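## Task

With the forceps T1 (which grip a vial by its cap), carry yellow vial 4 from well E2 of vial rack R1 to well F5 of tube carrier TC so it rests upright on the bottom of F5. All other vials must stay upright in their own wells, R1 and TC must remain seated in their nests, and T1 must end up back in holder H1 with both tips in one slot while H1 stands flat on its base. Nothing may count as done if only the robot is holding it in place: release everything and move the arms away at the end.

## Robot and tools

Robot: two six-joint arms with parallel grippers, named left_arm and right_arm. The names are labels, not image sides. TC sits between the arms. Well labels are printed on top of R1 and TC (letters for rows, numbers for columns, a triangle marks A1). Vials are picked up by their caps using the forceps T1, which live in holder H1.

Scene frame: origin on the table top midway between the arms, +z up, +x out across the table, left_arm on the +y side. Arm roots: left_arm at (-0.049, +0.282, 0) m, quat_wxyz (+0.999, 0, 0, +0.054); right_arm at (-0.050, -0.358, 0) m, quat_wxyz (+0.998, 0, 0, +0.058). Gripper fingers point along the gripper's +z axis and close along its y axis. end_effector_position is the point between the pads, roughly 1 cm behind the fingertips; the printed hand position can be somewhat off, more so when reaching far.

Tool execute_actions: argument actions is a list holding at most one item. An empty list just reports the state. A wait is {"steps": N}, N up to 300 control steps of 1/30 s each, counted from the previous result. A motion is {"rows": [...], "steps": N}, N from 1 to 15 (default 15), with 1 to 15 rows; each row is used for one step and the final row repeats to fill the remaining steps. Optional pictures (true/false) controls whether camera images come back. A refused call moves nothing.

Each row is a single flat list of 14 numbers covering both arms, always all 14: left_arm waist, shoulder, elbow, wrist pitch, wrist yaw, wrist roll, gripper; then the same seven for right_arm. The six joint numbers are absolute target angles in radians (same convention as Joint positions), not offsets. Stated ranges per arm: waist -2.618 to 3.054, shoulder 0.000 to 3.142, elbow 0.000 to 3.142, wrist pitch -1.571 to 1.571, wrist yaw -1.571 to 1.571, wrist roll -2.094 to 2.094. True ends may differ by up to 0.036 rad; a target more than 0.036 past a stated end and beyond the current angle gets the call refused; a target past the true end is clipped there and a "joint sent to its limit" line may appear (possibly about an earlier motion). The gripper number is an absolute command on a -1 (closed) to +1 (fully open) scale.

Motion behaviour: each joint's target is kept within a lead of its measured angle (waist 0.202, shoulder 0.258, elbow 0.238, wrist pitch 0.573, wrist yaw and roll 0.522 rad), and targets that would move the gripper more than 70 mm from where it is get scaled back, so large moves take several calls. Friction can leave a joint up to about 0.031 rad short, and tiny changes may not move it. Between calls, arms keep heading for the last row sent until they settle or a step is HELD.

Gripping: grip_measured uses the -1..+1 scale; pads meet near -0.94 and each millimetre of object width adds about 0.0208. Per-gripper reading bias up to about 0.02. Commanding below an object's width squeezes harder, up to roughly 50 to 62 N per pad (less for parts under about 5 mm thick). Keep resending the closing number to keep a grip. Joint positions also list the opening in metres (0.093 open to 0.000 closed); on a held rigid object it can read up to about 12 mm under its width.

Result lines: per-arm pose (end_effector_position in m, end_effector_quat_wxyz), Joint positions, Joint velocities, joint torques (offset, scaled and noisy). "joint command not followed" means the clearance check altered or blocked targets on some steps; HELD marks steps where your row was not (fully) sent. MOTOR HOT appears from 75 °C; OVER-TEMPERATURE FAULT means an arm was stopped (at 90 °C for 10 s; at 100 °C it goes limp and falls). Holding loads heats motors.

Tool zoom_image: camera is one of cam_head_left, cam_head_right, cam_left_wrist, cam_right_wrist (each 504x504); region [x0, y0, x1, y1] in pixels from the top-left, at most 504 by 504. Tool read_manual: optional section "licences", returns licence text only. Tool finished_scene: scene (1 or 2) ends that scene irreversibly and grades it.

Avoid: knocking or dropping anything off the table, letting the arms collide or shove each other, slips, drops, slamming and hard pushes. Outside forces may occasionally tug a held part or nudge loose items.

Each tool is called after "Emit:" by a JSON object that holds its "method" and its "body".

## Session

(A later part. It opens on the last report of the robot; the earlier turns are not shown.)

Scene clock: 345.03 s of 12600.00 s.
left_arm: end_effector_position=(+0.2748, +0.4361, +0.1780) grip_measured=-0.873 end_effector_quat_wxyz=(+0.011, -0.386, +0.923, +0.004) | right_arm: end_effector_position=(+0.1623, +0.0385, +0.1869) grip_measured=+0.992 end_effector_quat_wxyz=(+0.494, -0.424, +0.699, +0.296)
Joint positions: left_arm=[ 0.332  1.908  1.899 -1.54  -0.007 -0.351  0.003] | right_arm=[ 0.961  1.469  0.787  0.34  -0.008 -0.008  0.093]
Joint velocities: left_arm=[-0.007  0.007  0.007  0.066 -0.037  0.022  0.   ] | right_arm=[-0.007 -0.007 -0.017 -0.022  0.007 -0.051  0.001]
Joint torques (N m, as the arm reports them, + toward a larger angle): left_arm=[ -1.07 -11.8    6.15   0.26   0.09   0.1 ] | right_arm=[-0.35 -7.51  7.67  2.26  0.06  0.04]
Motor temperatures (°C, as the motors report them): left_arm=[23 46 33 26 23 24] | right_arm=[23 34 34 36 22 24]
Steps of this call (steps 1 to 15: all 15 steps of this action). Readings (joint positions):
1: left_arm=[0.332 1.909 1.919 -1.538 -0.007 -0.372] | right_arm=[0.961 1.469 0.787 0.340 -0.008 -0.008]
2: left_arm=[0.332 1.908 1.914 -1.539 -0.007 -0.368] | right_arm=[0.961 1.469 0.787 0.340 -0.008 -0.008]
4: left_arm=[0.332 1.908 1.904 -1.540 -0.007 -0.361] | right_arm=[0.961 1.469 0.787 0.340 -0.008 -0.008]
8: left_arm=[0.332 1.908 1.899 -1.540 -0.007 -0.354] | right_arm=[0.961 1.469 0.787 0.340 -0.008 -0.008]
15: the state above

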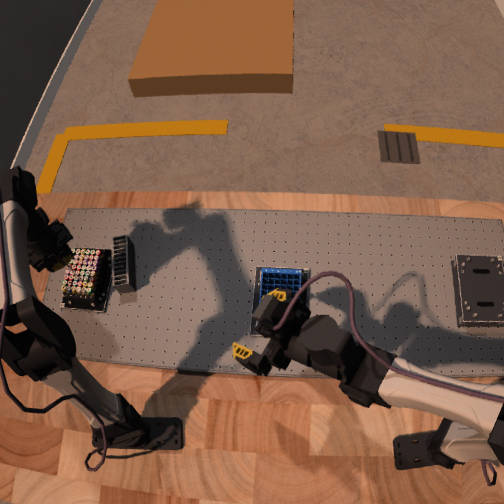

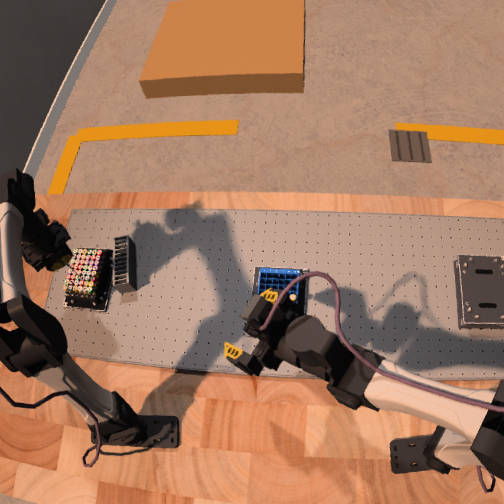

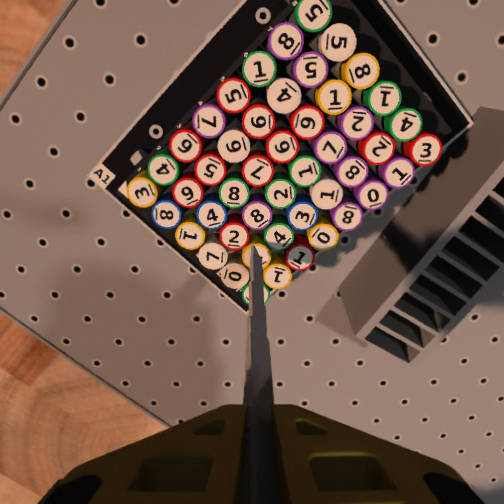

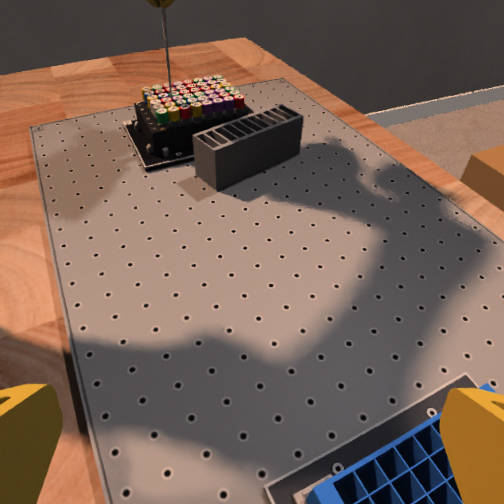

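Emit:
{"method": "zoom_image", "body": {"camera": "cam_left_wrist", "region": [190,190,330,330]}}

Emit:
{"method": "zoom_image", "body": {"camera": "cam_right_wrist", "region": [110,30,270,150]}}

Region (190, 190, 330, 330) of cam_left_wrist's 504x504 image, scaled by 3.600, with more detail than that image has.

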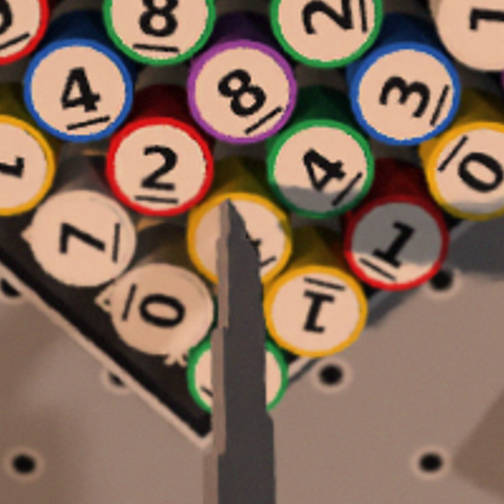

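Region (110, 30, 270, 150) of cam_right_wrist's 504x504 image, scaled by 3.150, with more detail than that image has; it fills the top 378 rows of this view, and the rest is white.

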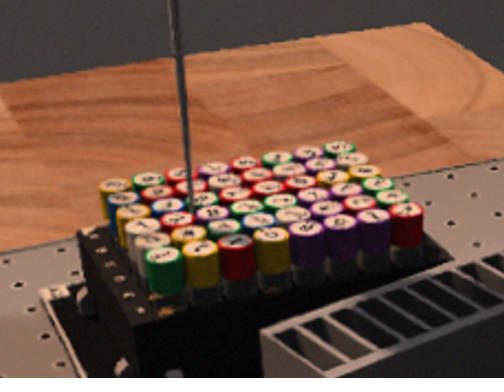

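Emit:
{"method": "execute_actions", "body": {"actions": [{"rows":[[0.316,1.88,1.875,-1.56,0,-0.343,-0.88,0.96,1.45,0.786,0.364,0,0,1]],"steps":15}]}}

Emit:
{"method": "zoom_image", "body": {"camera": "cam_left_wrist", "region": [190,190,330,330]}}

Emit:
{"method": "zoom_image", "body": {"camera": "cam_right_wrist", "region": [110,30,270,150]}}

Scene clock: 364.80 s of 12600.00 s.
left_arm: end_effector_position=(+0.2725, +0.4322, +0.1786) grip_measured=-0.873 end_effector_quat_wxyz=(+0.007, -0.382, +0.924, +0.004) | right_arm: end_effector_position=(+0.1623, +0.0385, +0.1869) grip_measured=+0.992 end_effector_quat_wxyz=(+0.494, -0.424, +0.699, +0.296)
Joint positions: left_arm=[ 0.325  1.9    1.891 -1.547 -0.007 -0.35   0.003] | right_arm=[ 0.961  1.469  0.787  0.34  -0.008 -0.008  0.093]
Joint velocities: left_arm=[-0.022  0.007 -0.002 -0.022  0.022 -0.022 -0.   ] | right_arm=[-0.007 -0.007 -0.017  0.007 -0.022 -0.007  0.001]
Joint torques (N m, as the arm reports them, + toward a larger angle): left_arm=[ -1.19 -12.19   5.94   0.22   0.07   0.11] | right_arm=[-0.08 -7.65  7.7   2.25  0.02  0.06]
Motor temperatures (°C, as the motors report them): left_arm=[23 47 33 26 23 24] | right_arm=[23 35 35 37 22 24]
Steps of this call (steps 1 to 15: the robot went on to your last target; steps 16 to 90: nothing new was sent; then 16.27 s passed at rest; steps 91 to 105: all 15 steps of this action). Readings (joint positions):
91: left_arm=[0.332 1.908 1.899 -1.541 -0.007 -0.350] | right_arm=[0.961 1.469 0.787 0.340 -0.008 -0.008]
92: left_arm=[0.331 1.908 1.899 -1.542 -0.007 -0.350] | right_arm=[0.961 1.469 0.787 0.340 -0.008 -0.008]
94: left_arm=[0.328 1.905 1.893 -1.543 -0.007 -0.350] | right_arm=[0.961 1.469 0.787 0.340 -0.008 -0.008]
98: left_arm=[0.325 1.901 1.891 -1.547 -0.007 -0.350] | right_arm=[0.961 1.469 0.787 0.340 -0.008 -0.008]
105: the state above

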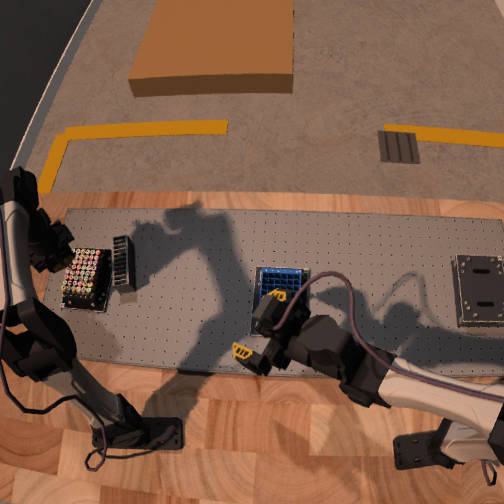

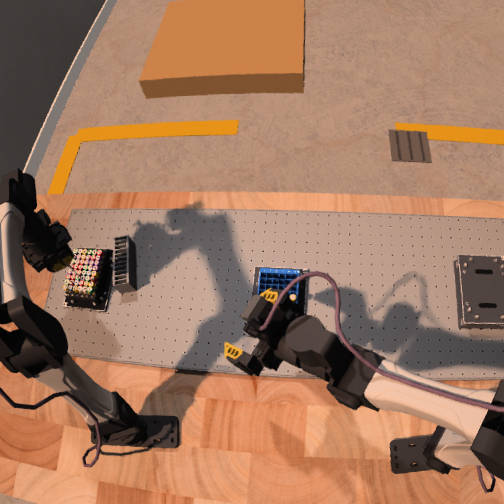

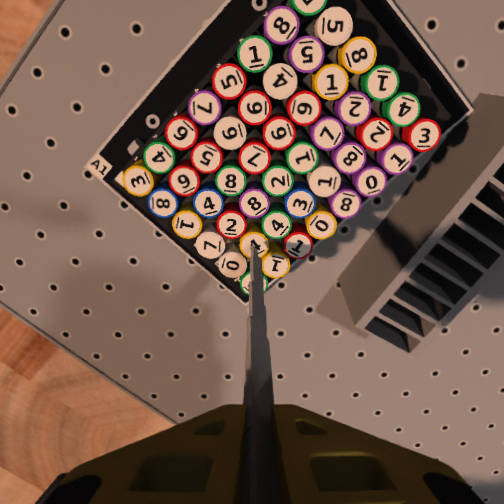

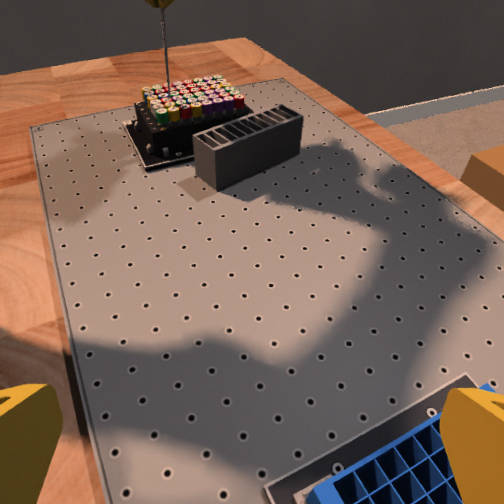

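Region (190, 190, 330, 330) of cam_left_wrist's 504x504 image, scaled by 3.600, with more detail than that image has.

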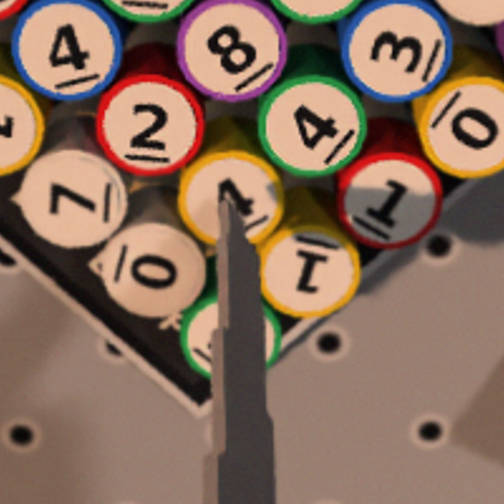

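Region (110, 30, 270, 150) of cam_right_wrist's 504x504 image, scaled by 3.150, with more detail than that image has; it fills the top 378 rows of this view, and the rest is white.

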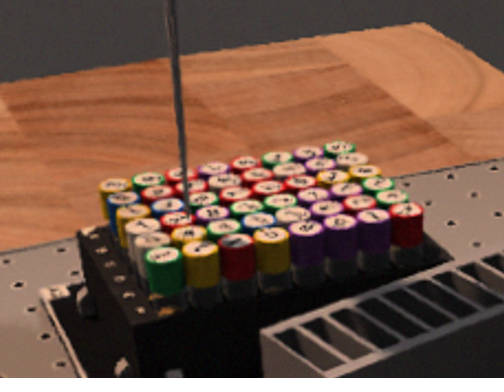

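Emit:
{"method": "execute_actions", "body": {"actions": [{"rows":[[0.316,1.88,1.875,-1.56,0,-0.343,-0.78,0.96,1.45,0.786,0.364,0,0,1],[0.316,1.88,1.875,-1.56,0,-0.343,-0.78,0.96,1.45,0.786,0.364,0,0,1],[0.316,1.88,1.875,-1.56,0,-0.343,-0.78,0.96,1.45,0.786,0.364,0,0,1],[0.316,1.88,1.875,-1.56,0,-0.343,-0.78,0.96,1.45,0.786,0.364,0,0,1],[0.316,1.88,1.875,-1.56,0,-0.343,-0.78,0.96,1.45,0.786,0.364,0,0,1],[0.316,1.875,1.845,-1.51,0,-0.343,-0.78,0.96,1.45,0.786,0.364,0,0,1],[0.316,1.875,1.845,-1.51,0,-0.343,-0.78,0.96,1.45,0.786,0.364,0,0,1],[0.316,1.87,1.81,-1.48,0,-0.343,-0.78,0.96,1.45,0.786,0.364,0,0,1]],"steps":15}]}}

Emit:
{"method": "zoom_image", "body": {"camera": "cam_left_wrist", "region": [190,190,330,330]}}

Emit:
{"method": "zoom_image", "body": {"camera": "cam_right_wrist", "region": [110,30,270,150]}}

Scene clock: 371.47 s of 12600.00 s.
left_arm: end_effector_position=(+0.2709, +0.4314, +0.1684) grip_measured=-0.779 end_effector_quat_wxyz=(+0.006, -0.382, +0.924, +0.004) | right_arm: end_effector_position=(+0.1623, +0.0385, +0.1869) grip_measured=+0.992 end_effector_quat_wxyz=(+0.494, -0.424, +0.699, +0.296)
Joint positions: left_arm=[ 0.325  1.886  1.83  -1.503 -0.007 -0.35   0.008] | right_arm=[ 0.961  1.469  0.787  0.34  -0.008 -0.008  0.093]
Joint velocities: left_arm=[ 0.012  0.002  0.007  0.051 -0.007 -0.051  0.   ] | right_arm=[-0.002  0.007 -0.017  0.051  0.066 -0.037 -0.001]
Joint torques (N m, as the arm reports them, + toward a larger angle): left_arm=[ -1.11 -11.9    5.53   0.48   0.06   0.11] | right_arm=[-0.07 -7.4   7.64  2.3   0.02  0.06]
Motor temperatures (°C, as the motors report them): left_arm=[23 47 33 26 23 24] | right_arm=[23 35 35 37 22 24]
Steps of this call (steps 1 to 15: the robot went on to your last target; steps 16 to 90: nothing new was sent; then 3.17 s passed at rest; steps 91 to 105: all 15 steps of this action). Readings (joint positions):
91: left_arm=[0.325 1.900 1.891 -1.547 -0.007 -0.350] | right_arm=[0.961 1.469 0.787 0.340 -0.008 -0.008]
92: left_arm=[0.325 1.900 1.891 -1.547 -0.007 -0.350] | right_arm=[0.961 1.469 0.787 0.340 -0.008 -0.008]
94: left_arm=[0.325 1.900 1.891 -1.547 -0.007 -0.350] | right_arm=[0.961 1.469 0.787 0.340 -0.008 -0.008]
98: left_arm=[0.325 1.891 1.862 -1.528 -0.007 -0.350] | right_arm=[0.961 1.469 0.787 0.340 -0.008 -0.008]
105: the state above

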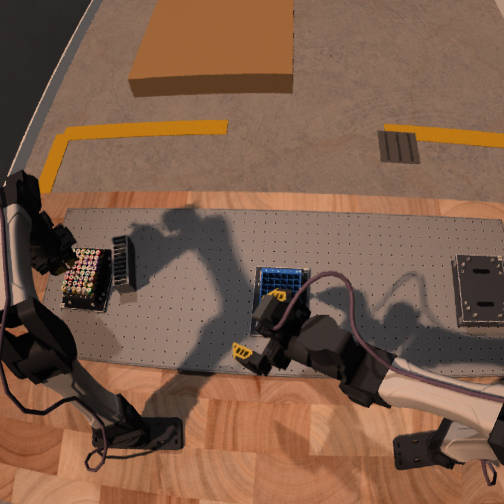

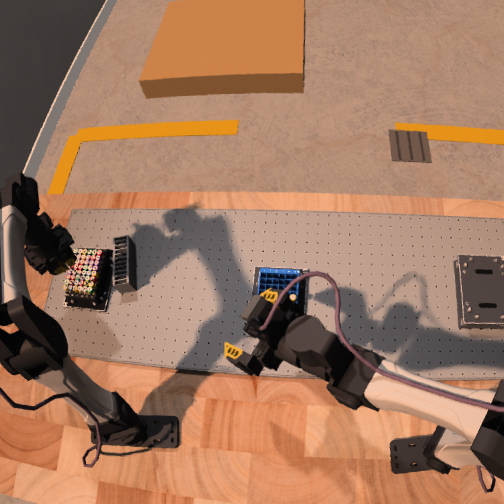

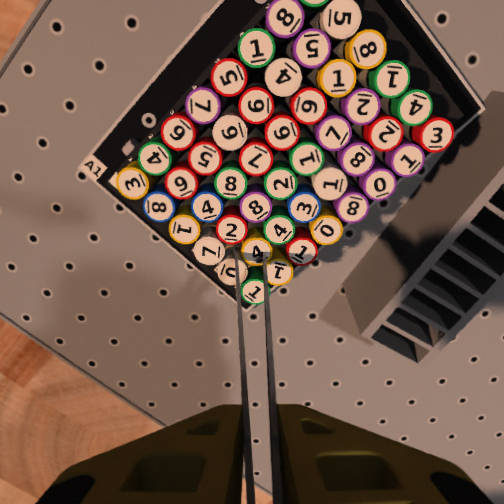

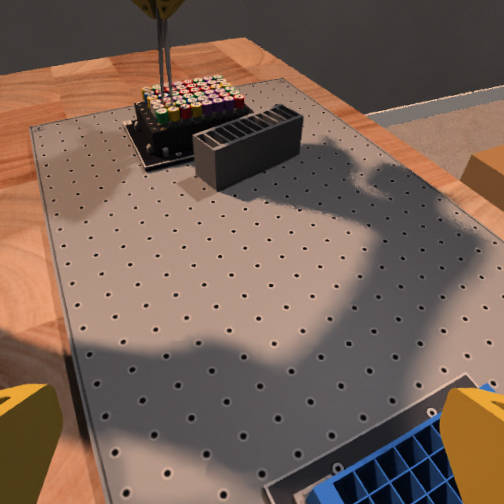

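Region (190, 190, 330, 330) of cam_left_wrist's 504x504 image, scaled by 3.600, with more detail than that image has.

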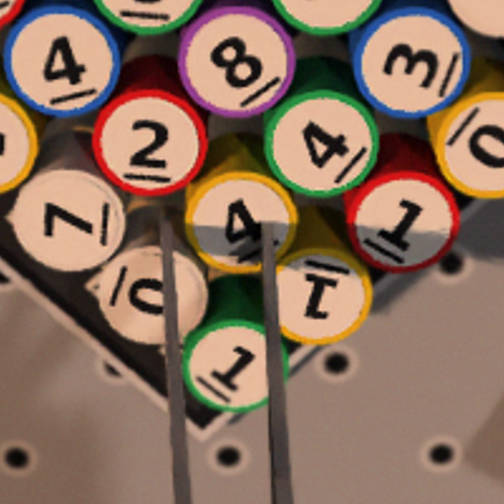

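Region (110, 30, 270, 150) of cam_right_wrist's 504x504 image, scaled by 3.150, with more detail than that image has; it fills the top 378 rows of this view, and the rest is white.

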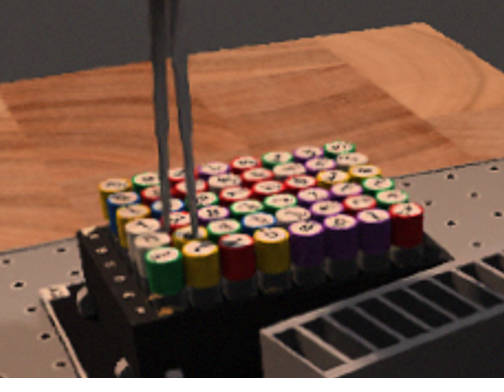

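Emit:
{"method": "execute_actions", "body": {"actions": [{"rows":[[0.316,1.89,1.87,-1.54,0,-0.343,-0.78,0.96,1.45,0.786,0.364,0,0,1],[0.316,1.89,1.87,-1.54,0,-0.343,-0.78,0.96,1.45,0.786,0.364,0,0,1],[0.316,1.89,1.87,-1.54,0,-0.343,-0.78,0.96,1.45,0.786,0.364,0,0,1],[0.316,1.89,1.87,-1.54,0,-0.343,-0.78,0.96,1.45,0.786,0.364,0,0,1],[0.316,1.89,1.87,-1.54,0,-0.343,-0.78,0.96,1.45,0.786,0.364,0,0,1],[0.306,1.89,1.87,-1.54,0,-0.343,-0.76,0.96,1.45,0.786,0.364,0,0,1]],"steps":15}], "pictures": true}}

Emit:
{"method": "zoom_image", "body": {"camera": "cam_left_wrist", "region": [190,190,330,330]}}

Scene clock: 377.03 s of 12600.00 s.
left_arm: end_effector_position=(+0.2708, +0.4272, +0.1725) grip_measured=-0.761 end_effector_quat_wxyz=(+0.003, -0.377, +0.926, +0.003) | right_arm: end_effector_position=(+0.1623, +0.0385, +0.1869) grip_measured=+0.992 end_effector_quat_wxyz=(+0.494, -0.424, +0.699, +0.296)
Joint positions: left_arm=[ 0.315  1.887  1.848 -1.525 -0.007 -0.35   0.009] | right_arm=[ 0.961  1.469  0.787  0.34  -0.008 -0.008  0.093]
Joint velocities: left_arm=[ 0.002 -0.002 -0.007  0.007 -0.081  0.037  0.001] | right_arm=[-0.007 -0.002 -0.002  0.022 -0.022 -0.007  0.   ]
Joint torques (N m, as the arm reports them, + toward a larger angle): left_arm=[ -1.15 -10.34   9.14   0.23   0.05   0.08] | right_arm=[-0.12 -7.49  7.64  2.29  0.02  0.11]
Motor temperatures (°C, as the motors report them): left_arm=[23 47 32 26 23 24] | right_arm=[23 35 35 38 22 24]
Steps of this call (steps 1 to 15: the robot went on to your last target; steps 16 to 90: nothing new was sent; then 2.07 s passed at rest; steps 91 to 105: all 15 steps of this action). Readings (joint positions):
91: left_arm=[0.325 1.886 1.833 -1.503 -0.007 -0.350] | right_arm=[0.961 1.469 0.787 0.340 -0.008 -0.008]
92: left_arm=[0.325 1.887 1.838 -1.508 -0.007 -0.350] | right_arm=[0.961 1.469 0.787 0.340 -0.008 -0.008]
94: left_arm=[0.325 1.887 1.846 -1.515 -0.007 -0.350] | right_arm=[0.961 1.469 0.787 0.340 -0.008 -0.008]
98: left_arm=[0.320 1.887 1.848 -1.521 -0.007 -0.350] | right_arm=[0.961 1.469 0.787 0.340 -0.008 -0.008]
105: the state above

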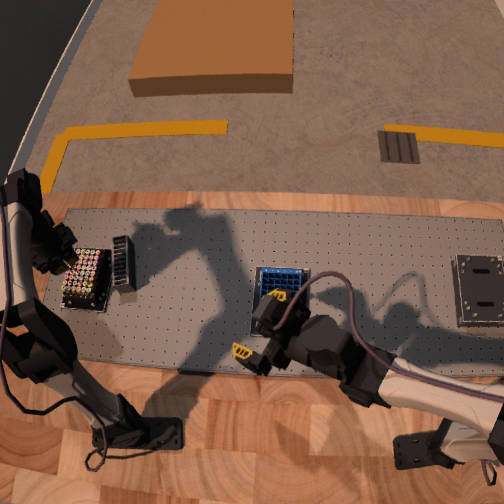

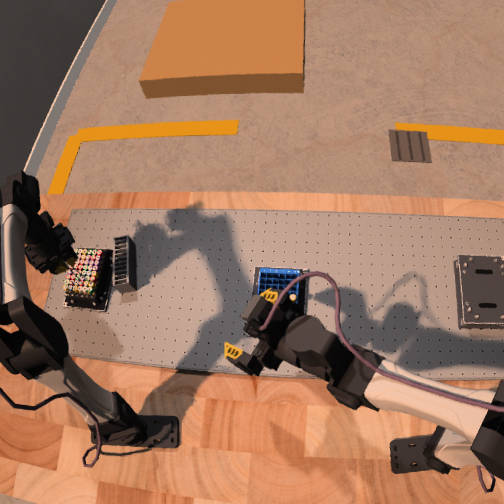

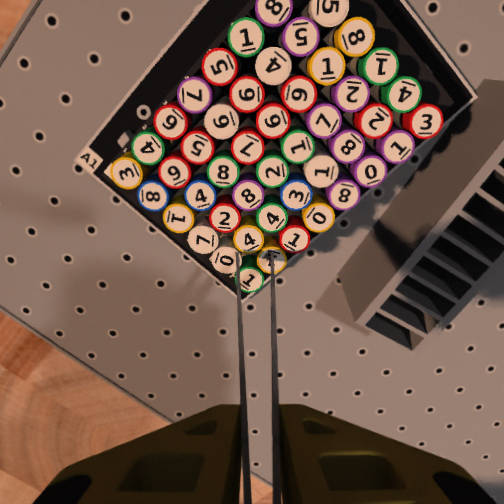

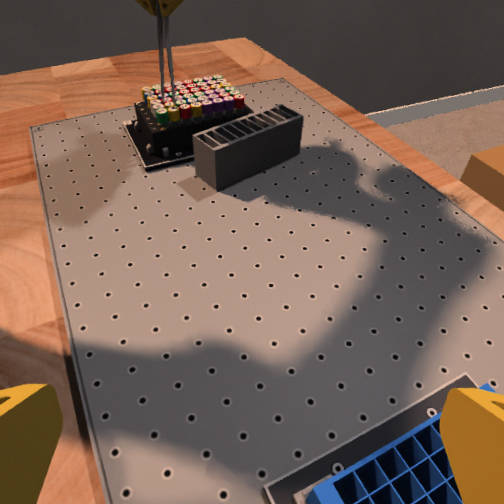

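Region (190, 190, 330, 330) of cam_left_wrist's 504x504 image, scaled by 3.600, with more detail than that image has.

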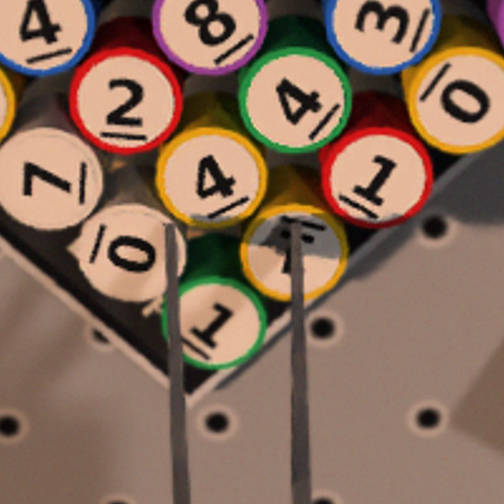

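Emit:
{"method": "execute_actions", "body": {"actions": [{"rows":[[0.334,1.89,1.87,-1.497,0,-0.343,-0.76,0.96,1.45,0.786,0.364,0,0,1]],"steps":12}]}}

Emit:
{"method": "zoom_image", "body": {"camera": "cam_left_wrist", "region": [190,190,330,330]}}

Scene clock: 380.50 s of 12600.00 s.
left_arm: end_effector_position=(+0.2721, +0.4320, +0.1725) grip_measured=-0.761 end_effector_quat_wxyz=(+0.010, -0.382, +0.924, +0.003) | right_arm: end_effector_position=(+0.1623, +0.0385, +0.1869) grip_measured=+0.992 end_effector_quat_wxyz=(+0.494, -0.424, +0.699, +0.296)
Joint positions: left_arm=[ 0.326  1.887  1.848 -1.512 -0.006 -0.35   0.009] | right_arm=[ 0.961  1.469  0.787  0.34  -0.008 -0.008  0.093]
Joint velocities: left_arm=[-0.012 -0.012  0.012  0.037  0.022  0.007 -0.001] | right_arm=[-0.007 -0.007 -0.002 -0.051  0.007  0.051  0.   ]
Joint torques (N m, as the arm reports them, + toward a larger angle): left_arm=[  0.07 -10.24   9.24   0.49   0.04   0.07] | right_arm=[-0.19 -7.73  7.37  2.26  0.03  0.07]
Motor temperatures (°C, as the motors report them): left_arm=[23 47 33 26 23 24] | right_arm=[23 35 35 38 22 24]
Steps of this call (steps 1 to 15: the robot went on to your last target; steps 16 to 90: nothing new was sent; then 0.07 s passed at rest; steps 91 to 102: all 12 steps of this action). Readings (joint positions):
91: left_arm=[0.315 1.887 1.848 -1.525 -0.006 -0.350] | right_arm=[0.961 1.469 0.787 0.340 -0.008 -0.008]
92: left_arm=[0.317 1.887 1.848 -1.523 -0.006 -0.350] | right_arm=[0.961 1.469 0.787 0.340 -0.008 -0.008]
94: left_arm=[0.322 1.887 1.848 -1.518 -0.006 -0.350] | right_arm=[0.961 1.469 0.787 0.340 -0.008 -0.008]
98: left_arm=[0.326 1.887 1.848 -1.514 -0.006 -0.350] | right_arm=[0.961 1.469 0.787 0.340 -0.008 -0.008]
102: the state above

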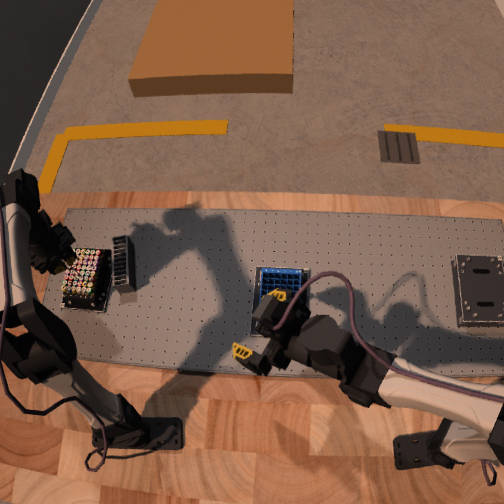

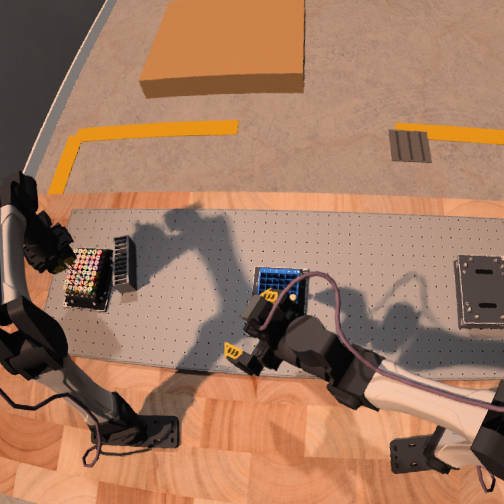

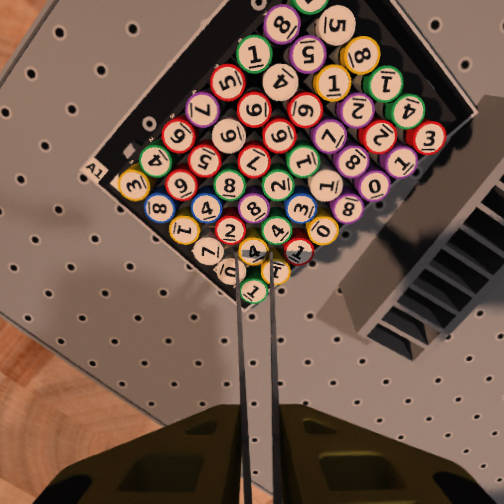

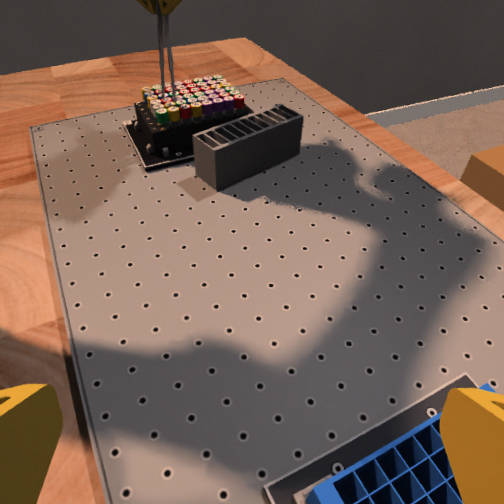

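Region (190, 190, 330, 330) of cam_left_wrist's 504x504 image, scaled by 3.600, with more detail than that image has.

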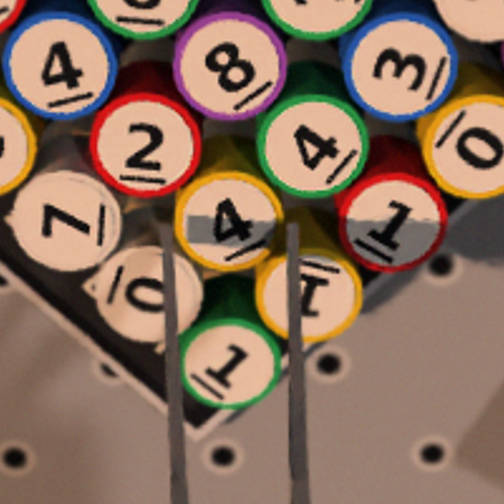

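Emit:
{"method": "execute_actions", "body": {"actions": [{"rows":[[0.334,1.87,1.815,-1.48,0,-0.343,-0.76,0.96,1.45,0.786,0.364,0,0,1],[0.334,1.87,1.815,-1.48,0,-0.343,-0.76,0.96,1.45,0.786,0.364,0,0,1],[0.334,1.865,1.80,-1.47,0,-0.343,-0.76,0.96,1.45,0.786,0.364,0,0,1],[0.334,1.865,1.80,-1.47,0,-0.343,-0.76,0.96,1.45,0.786,0.364,0,0,1],[0.334,1.862,1.785,-1.458,0,-0.343,-0.76,0.96,1.45,0.786,0.364,0,0,1],[0.334,1.862,1.785,-1.458,0,-0.343,-0.76,0.96,1.45,0.786,0.364,0,0,1],[0.334,1.86,1.77,-1.447,0,-0.343,-0.76,0.96,1.45,0.786,0.364,0,0,1]],"steps":14}]}}

Emit:
{"method": "zoom_image", "body": {"camera": "cam_left_wrist", "region": [190,190,330,330]}}

Emit:
{"method": "zoom_image", "body": {"camera": "cam_right_wrist", "region": [110,30,270,150]}}

Scene clock: 387.70 s of 12600.00 s.
left_arm: end_effector_position=(+0.2707, +0.4313, +0.1579) grip_measured=-0.761 end_effector_quat_wxyz=(+0.003, -0.382, +0.924, +0.003) | right_arm: end_effector_position=(+0.1623, +0.0385, +0.1869) grip_measured=+0.992 end_effector_quat_wxyz=(+0.494, -0.424, +0.699, +0.296)
Joint positions: left_arm=[ 0.326  1.883  1.784 -1.466 -0.006 -0.35   0.009] | right_arm=[ 0.961  1.469  0.787  0.34  -0.008 -0.008  0.093]
Joint velocities: left_arm=[-0.012 -0.017 -0.017 -0.022  0.037  0.037  0.001] | right_arm=[-0.002 -0.002  0.002 -0.022  0.022 -0.037 -0.002]
Joint torques (N m, as the arm reports them, + toward a larger angle): left_arm=[  0.13 -12.58   6.18   0.45   0.06   0.09] | right_arm=[-0.17 -7.5   7.53  2.31  0.05  0.06]
Motor temperatures (°C, as the motors report them): left_arm=[23 46 33 26 23 24] | right_arm=[23 35 35 38 22 24]
Steps of this call (steps 1 to 15: the robot went on to your last target; steps 16 to 90: nothing new was sent; then 3.73 s passed at rest; steps 91 to 104: all 14 steps of this action). Readings (joint positions):
91: left_arm=[0.326 1.886 1.845 -1.508 -0.006 -0.350] | right_arm=[0.961 1.469 0.787 0.340 -0.008 -0.008]
92: left_arm=[0.326 1.886 1.841 -1.505 -0.006 -0.350] | right_arm=[0.961 1.469 0.787 0.340 -0.008 -0.008]
94: left_arm=[0.326 1.884 1.826 -1.496 -0.006 -0.350] | right_arm=[0.961 1.469 0.787 0.340 -0.008 -0.008]
98: left_arm=[0.326 1.883 1.794 -1.478 -0.006 -0.350] | right_arm=[0.961 1.469 0.787 0.340 -0.008 -0.008]
104: the state above

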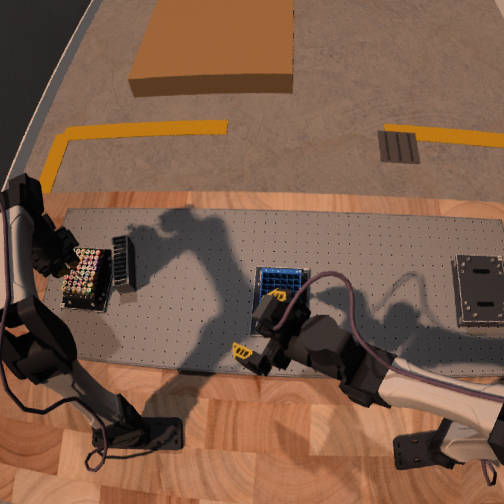

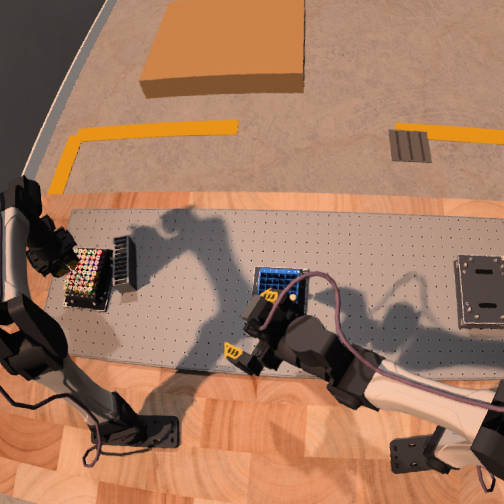

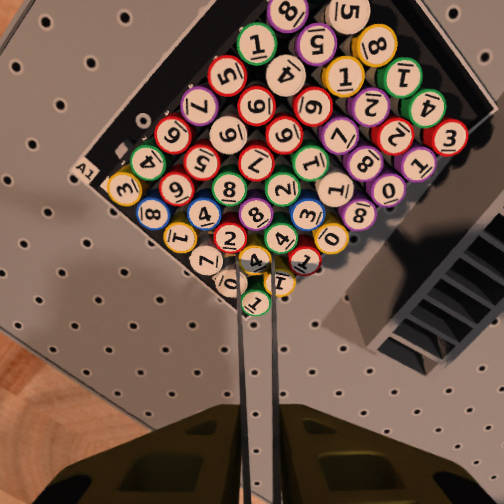

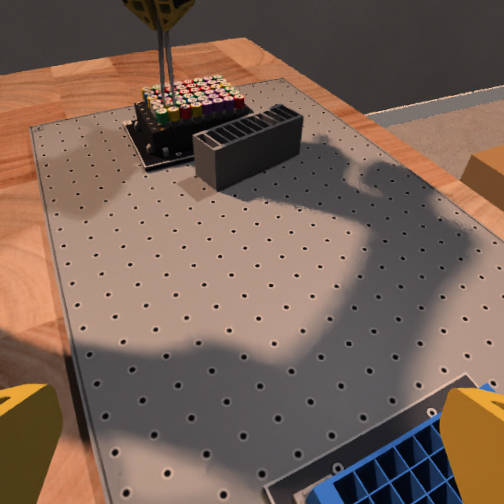

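Region (190, 190, 330, 330) of cam_left_wrist's 504x504 image, scaled by 3.600, with more detail than that image has.

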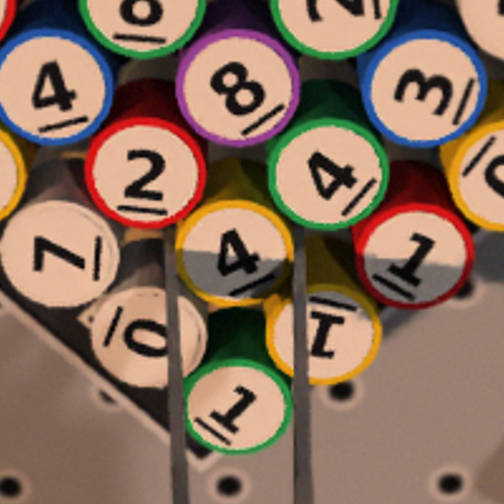

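Region (110, 30, 270, 150) of cam_right_wrist's 504x504 image, scaled by 3.150, with more detail than that image has; it fills the top 378 rows of this view, and the rest is white.

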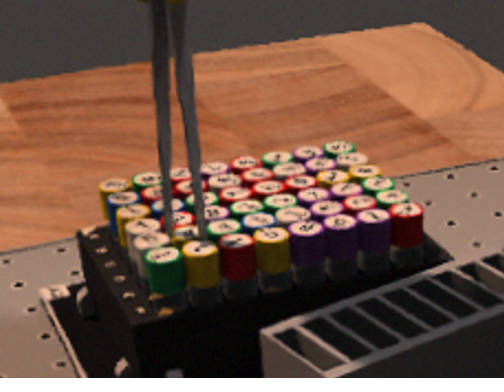

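Emit:
{"method": "execute_actions", "body": {"actions": [{"rows":[[0.334,1.86,1.77,-1.447,0,-0.343,-0.9,0.96,1.45,0.786,0.364,0,0,1]],"steps":10}], "pictures": false}}

Emit:
{"method": "execute_actions", "body": {"actions": [{"rows":[[0.334,1.885,1.82,-1.49,0,-0.343,-0.9,0.96,1.45,0.786,0.364,0,0,1],[0.334,1.885,1.82,-1.49,0,-0.343,-0.9,0.96,1.45,0.786,0.364,0,0,1],[0.334,1.89,1.85,-1.51,0,-0.343,-0.9,0.96,1.45,0.786,0.364,0,0,1],[0.334,1.89,1.85,-1.51,0,-0.343,-0.9,0.96,1.45,0.786,0.364,0,0,1],[0.334,1.895,1.88,-1.54,0,-0.343,-0.9,0.96,1.45,0.786,0.364,0,0,1],[0.334,1.895,1.88,-1.54,0,-0.343,-0.9,0.96,1.45,0.786,0.364,0,0,1],[0.334,1.9,1.91,-1.565,0,-0.343,-0.9,0.96,1.45,0.786,0.364,0,0,1]],"steps":13}]}}

Emit:
{"method": "zoom_image", "body": {"camera": "cam_right_wrist", "region": [110,30,270,150]}}

Scene clock: 395.10 s of 12600.00 s.
left_arm: end_effector_position=(+0.2713, +0.4316, +0.1579) grip_measured=-0.889 end_effector_quat_wxyz=(+0.005, -0.382, +0.924, +0.003) | right_arm: end_effector_position=(+0.1623, +0.0385, +0.1869) grip_measured=+0.992 end_effector_quat_wxyz=(+0.494, -0.424, +0.699, +0.296)
Joint positions: left_arm=[ 0.326  1.883  1.784 -1.462 -0.006 -0.35   0.003] | right_arm=[ 0.961  1.469  0.787  0.34  -0.008 -0.008  0.093]
Joint velocities: left_arm=[-0.007 -0.017  0.027 -0.007 -0.037 -0.037  0.   ] | right_arm=[-0.007  0.007  0.002 -0.037  0.051 -0.007 -0.   ]
Joint torques (N m, as the arm reports them, + toward a larger angle): left_arm=[  0.15 -12.54   6.2    0.48   0.05   0.07] | right_arm=[-0.1  -7.87  7.56  2.26 -0.03  0.1 ]
Motor temperatures (°C, as the motors report them): left_arm=[23 47 33 26 23 24] | right_arm=[23 35 35 39 22 24]
Steps of this call (steps 1 to 15: the robot went on to your last target; steps 16 to 90: nothing new was sent; then 4.07 s passed at rest; steps 91 to 100: all 10 steps of this action). Readings (joint positions):
91: left_arm=[0.326 1.883 1.784 -1.462 -0.006 -0.350] | right_arm=[0.961 1.469 0.787 0.340 -0.008 -0.008]
92: left_arm=[0.326 1.883 1.784 -1.462 -0.006 -0.350] | right_arm=[0.961 1.469 0.787 0.340 -0.008 -0.008]
94: left_arm=[0.326 1.883 1.784 -1.462 -0.006 -0.350] | right_arm=[0.961 1.469 0.787 0.340 -0.008 -0.008]
98: left_arm=[0.326 1.883 1.784 -1.462 -0.006 -0.350] | right_arm=[0.961 1.469 0.787 0.340 -0.008 -0.008]
100: the state above

Scene clock: 395.53 s of 12600.00 s.
left_arm: end_effector_position=(+0.2716, +0.4317, +0.1810) grip_measured=-0.889 end_effector_quat_wxyz=(+0.010, -0.382, +0.924, +0.003) | right_arm: end_effector_position=(+0.1623, +0.0385, +0.1869) grip_measured=+0.992 end_effector_quat_wxyz=(+0.494, -0.424, +0.699, +0.296)
Joint positions: left_arm=[ 0.326  1.891  1.888 -1.547 -0.006 -0.35   0.003] | right_arm=[ 0.961  1.469  0.787  0.34  -0.008 -0.008  0.093]
Joint velocities: left_arm=[-0.007  0.007 -0.012 -0.125  0.007 -0.037 -0.   ] | right_arm=[-0.012  0.002 -0.007 -0.037 -0.022 -0.037  0.   ]
Joint torques (N m, as the arm reports them, + toward a larger angle): left_arm=[ 0.07 -9.91  9.24  0.36  0.08  0.08] | right_arm=[-0.28 -7.59  7.51  2.29  0.04  0.06]
Motor temperatures (°C, as the motors report them): left_arm=[23 47 33 26 23 24] | right_arm=[23 35 35 39 22 24]
joint sent to its limit (left arm) — the command would take joint 4 (wrist pitch) past its lower limit, so that joint was sent only as far as its limit.
Steps of this call (steps 1 to 13: all 13 steps of this action). Readings (joint positions):
1: left_arm=[0.326 1.883 1.786 -1.465 -0.006 -0.350] | right_arm=[0.961 1.469 0.787 0.340 -0.008 -0.008]
2: left_arm=[0.326 1.883 1.789 -1.468 -0.006 -0.350] | right_arm=[0.961 1.469 0.787 0.340 -0.008 -0.008]
4: left_arm=[0.326 1.886 1.809 -1.482 -0.006 -0.350] | right_arm=[0.961 1.469 0.787 0.340 -0.008 -0.008]
8: left_arm=[0.326 1.891 1.867 -1.525 -0.006 -0.350] | right_arm=[0.961 1.469 0.787 0.340 -0.008 -0.008]
13: the state above

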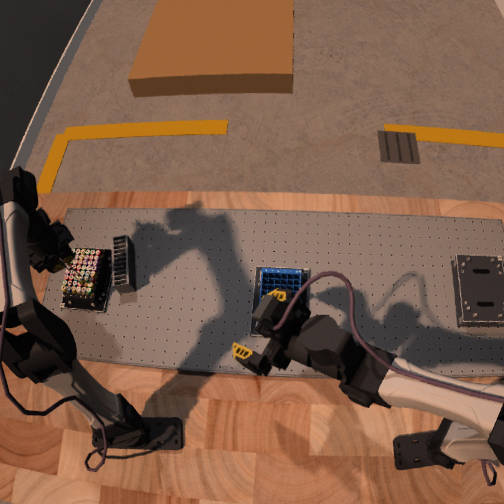

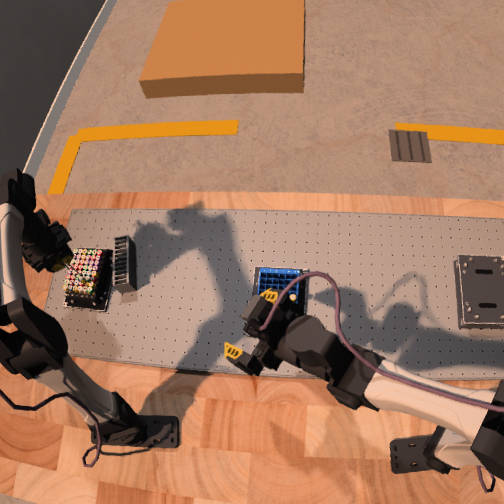

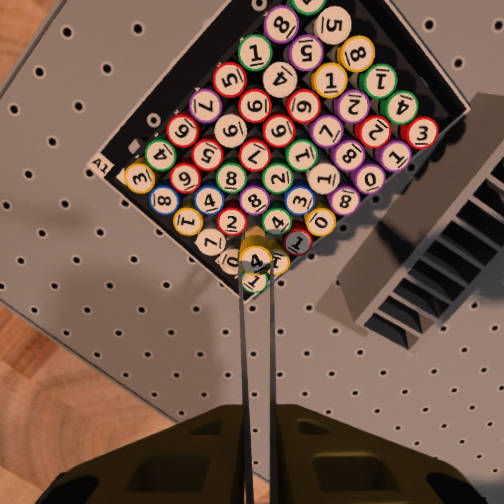

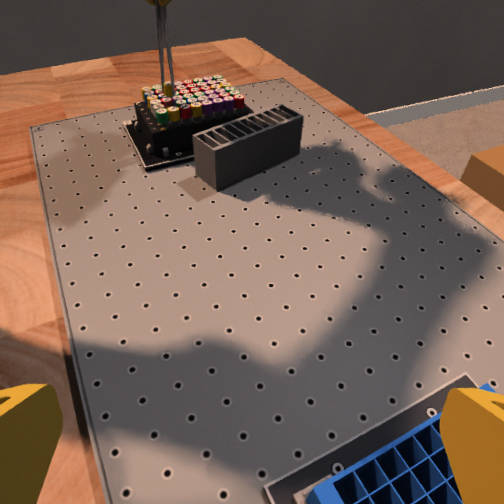

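Region (110, 30, 270, 150) of cam_right_wrist's 504x504 image, scaled by 3.150, with more detail than that image has; it fills the top 378 rows of this view, and the rest is white.

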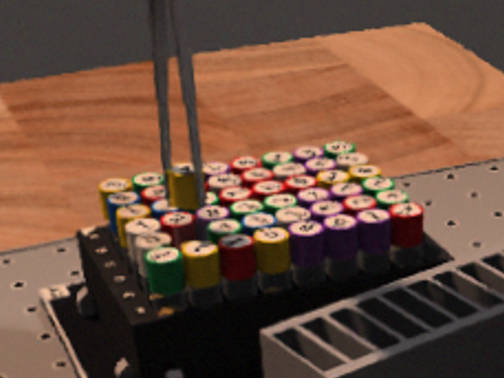

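Got it. Continue lifting.

Emit:
{"method": "execute_actions", "body": {"actions": [{"rows":[[0.334,1.86,1.885,-1.545,0,-0.343,-0.9,0.96,1.45,0.786,0.364,0,0,1],[0.334,1.86,1.885,-1.545,0,-0.343,-0.9,0.96,1.45,0.786,0.364,0,0,1],[0.334,1.83,1.875,-1.54,0,-0.343,-0.9,0.96,1.45,0.786,0.364,0,0,1],[0.334,1.83,1.875,-1.54,0,-0.343,-0.9,0.96,1.45,0.786,0.364,0,0,1],[0.334,1.80,1.865,-1.535,0,-0.343,-0.9,0.96,1.45,0.786,0.364,0,0,1],[0.334,1.80,1.865,-1.535,0,-0.343,-0.9,0.96,1.45,0.786,0.364,0,0,1],[0.334,1.76,1.85,-1.53,0,-0.343,-0.9,0.96,1.45,0.786,0.364,0,0,1]],"steps":14}]}}

Scene clock: 400.07 s of 12600.00 s.
left_arm: end_effector_position=(+0.2591, +0.4260, +0.2181) grip_measured=-0.889 end_effector_quat_wxyz=(+0.067, -0.381, +0.922, +0.006) | right_arm: end_effector_position=(+0.1623, +0.0385, +0.1869) grip_measured=+0.992 end_effector_quat_wxyz=(+0.494, -0.424, +0.699, +0.296)
Joint positions: left_arm=[ 0.326  1.76   1.866 -1.541 -0.006 -0.35   0.003] | right_arm=[ 0.961  1.469  0.787  0.34  -0.008 -0.008  0.093]
Joint velocities: left_arm=[ 0.007 -0.002  0.002  0.007  0.007 -0.007  0.   ] | right_arm=[-0.012  0.002  0.007 -0.022  0.007 -0.081 -0.001]
Joint torques (N m, as the arm reports them, + toward a larger angle): left_arm=[ 0.02 -9.36  5.9   0.7   0.06  0.07] | right_arm=[-0.36 -7.55  7.67  2.27  0.04  0.02]
Motor temperatures (°C, as the motors report them): left_arm=[23 47 33 26 23 24] | right_arm=[23 35 35 39 22 24]
joint sent to its limit (left arm) — the command would take joint 4 (wrist pitch) past its lower limit, so that joint was sent only as far as its limit.
Steps of this call (steps 1 to 15: the robot went on to your last target; steps 16 to 90: nothing new was sent; then 1.07 s passed at rest; steps 91 to 104: all 14 steps of this action). Readings (joint positions):
91: left_arm=[0.326 1.891 1.888 -1.549 -0.006 -0.350] | right_arm=[0.961 1.469 0.787 0.340 -0.008 -0.008]
92: left_arm=[0.326 1.889 1.888 -1.549 -0.006 -0.350] | right_arm=[0.961 1.469 0.787 0.340 -0.008 -0.008]
94: left_arm=[0.326 1.877 1.885 -1.548 -0.006 -0.350] | right_arm=[0.961 1.469 0.787 0.340 -0.008 -0.008]
98: left_arm=[0.326 1.814 1.868 -1.541 -0.006 -0.350] | right_arm=[0.961 1.469 0.787 0.340 -0.008 -0.008]
104: the state above

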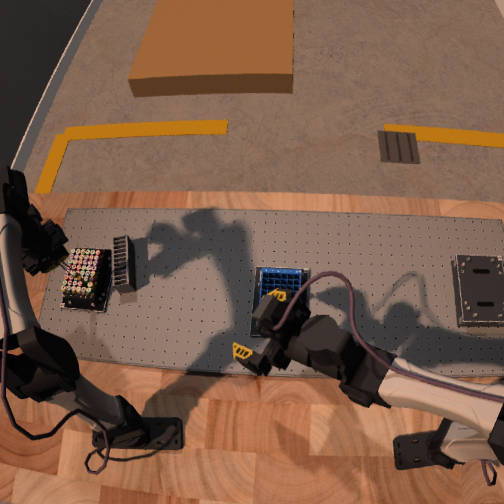

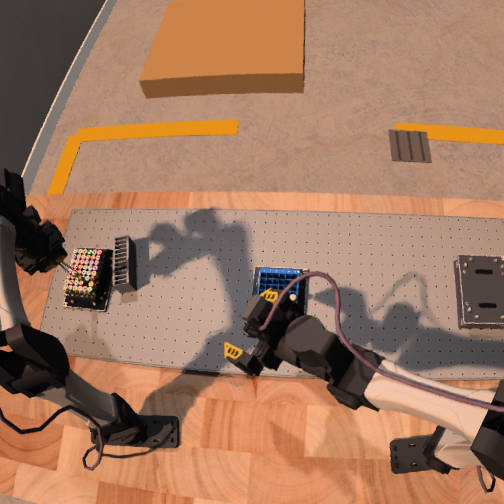

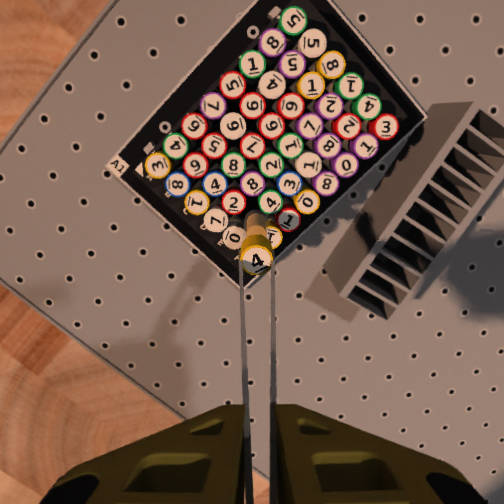

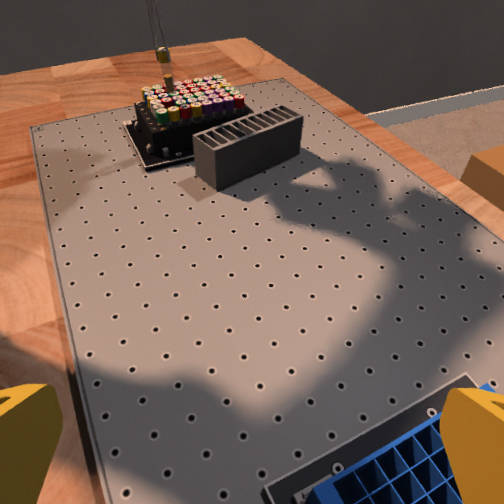

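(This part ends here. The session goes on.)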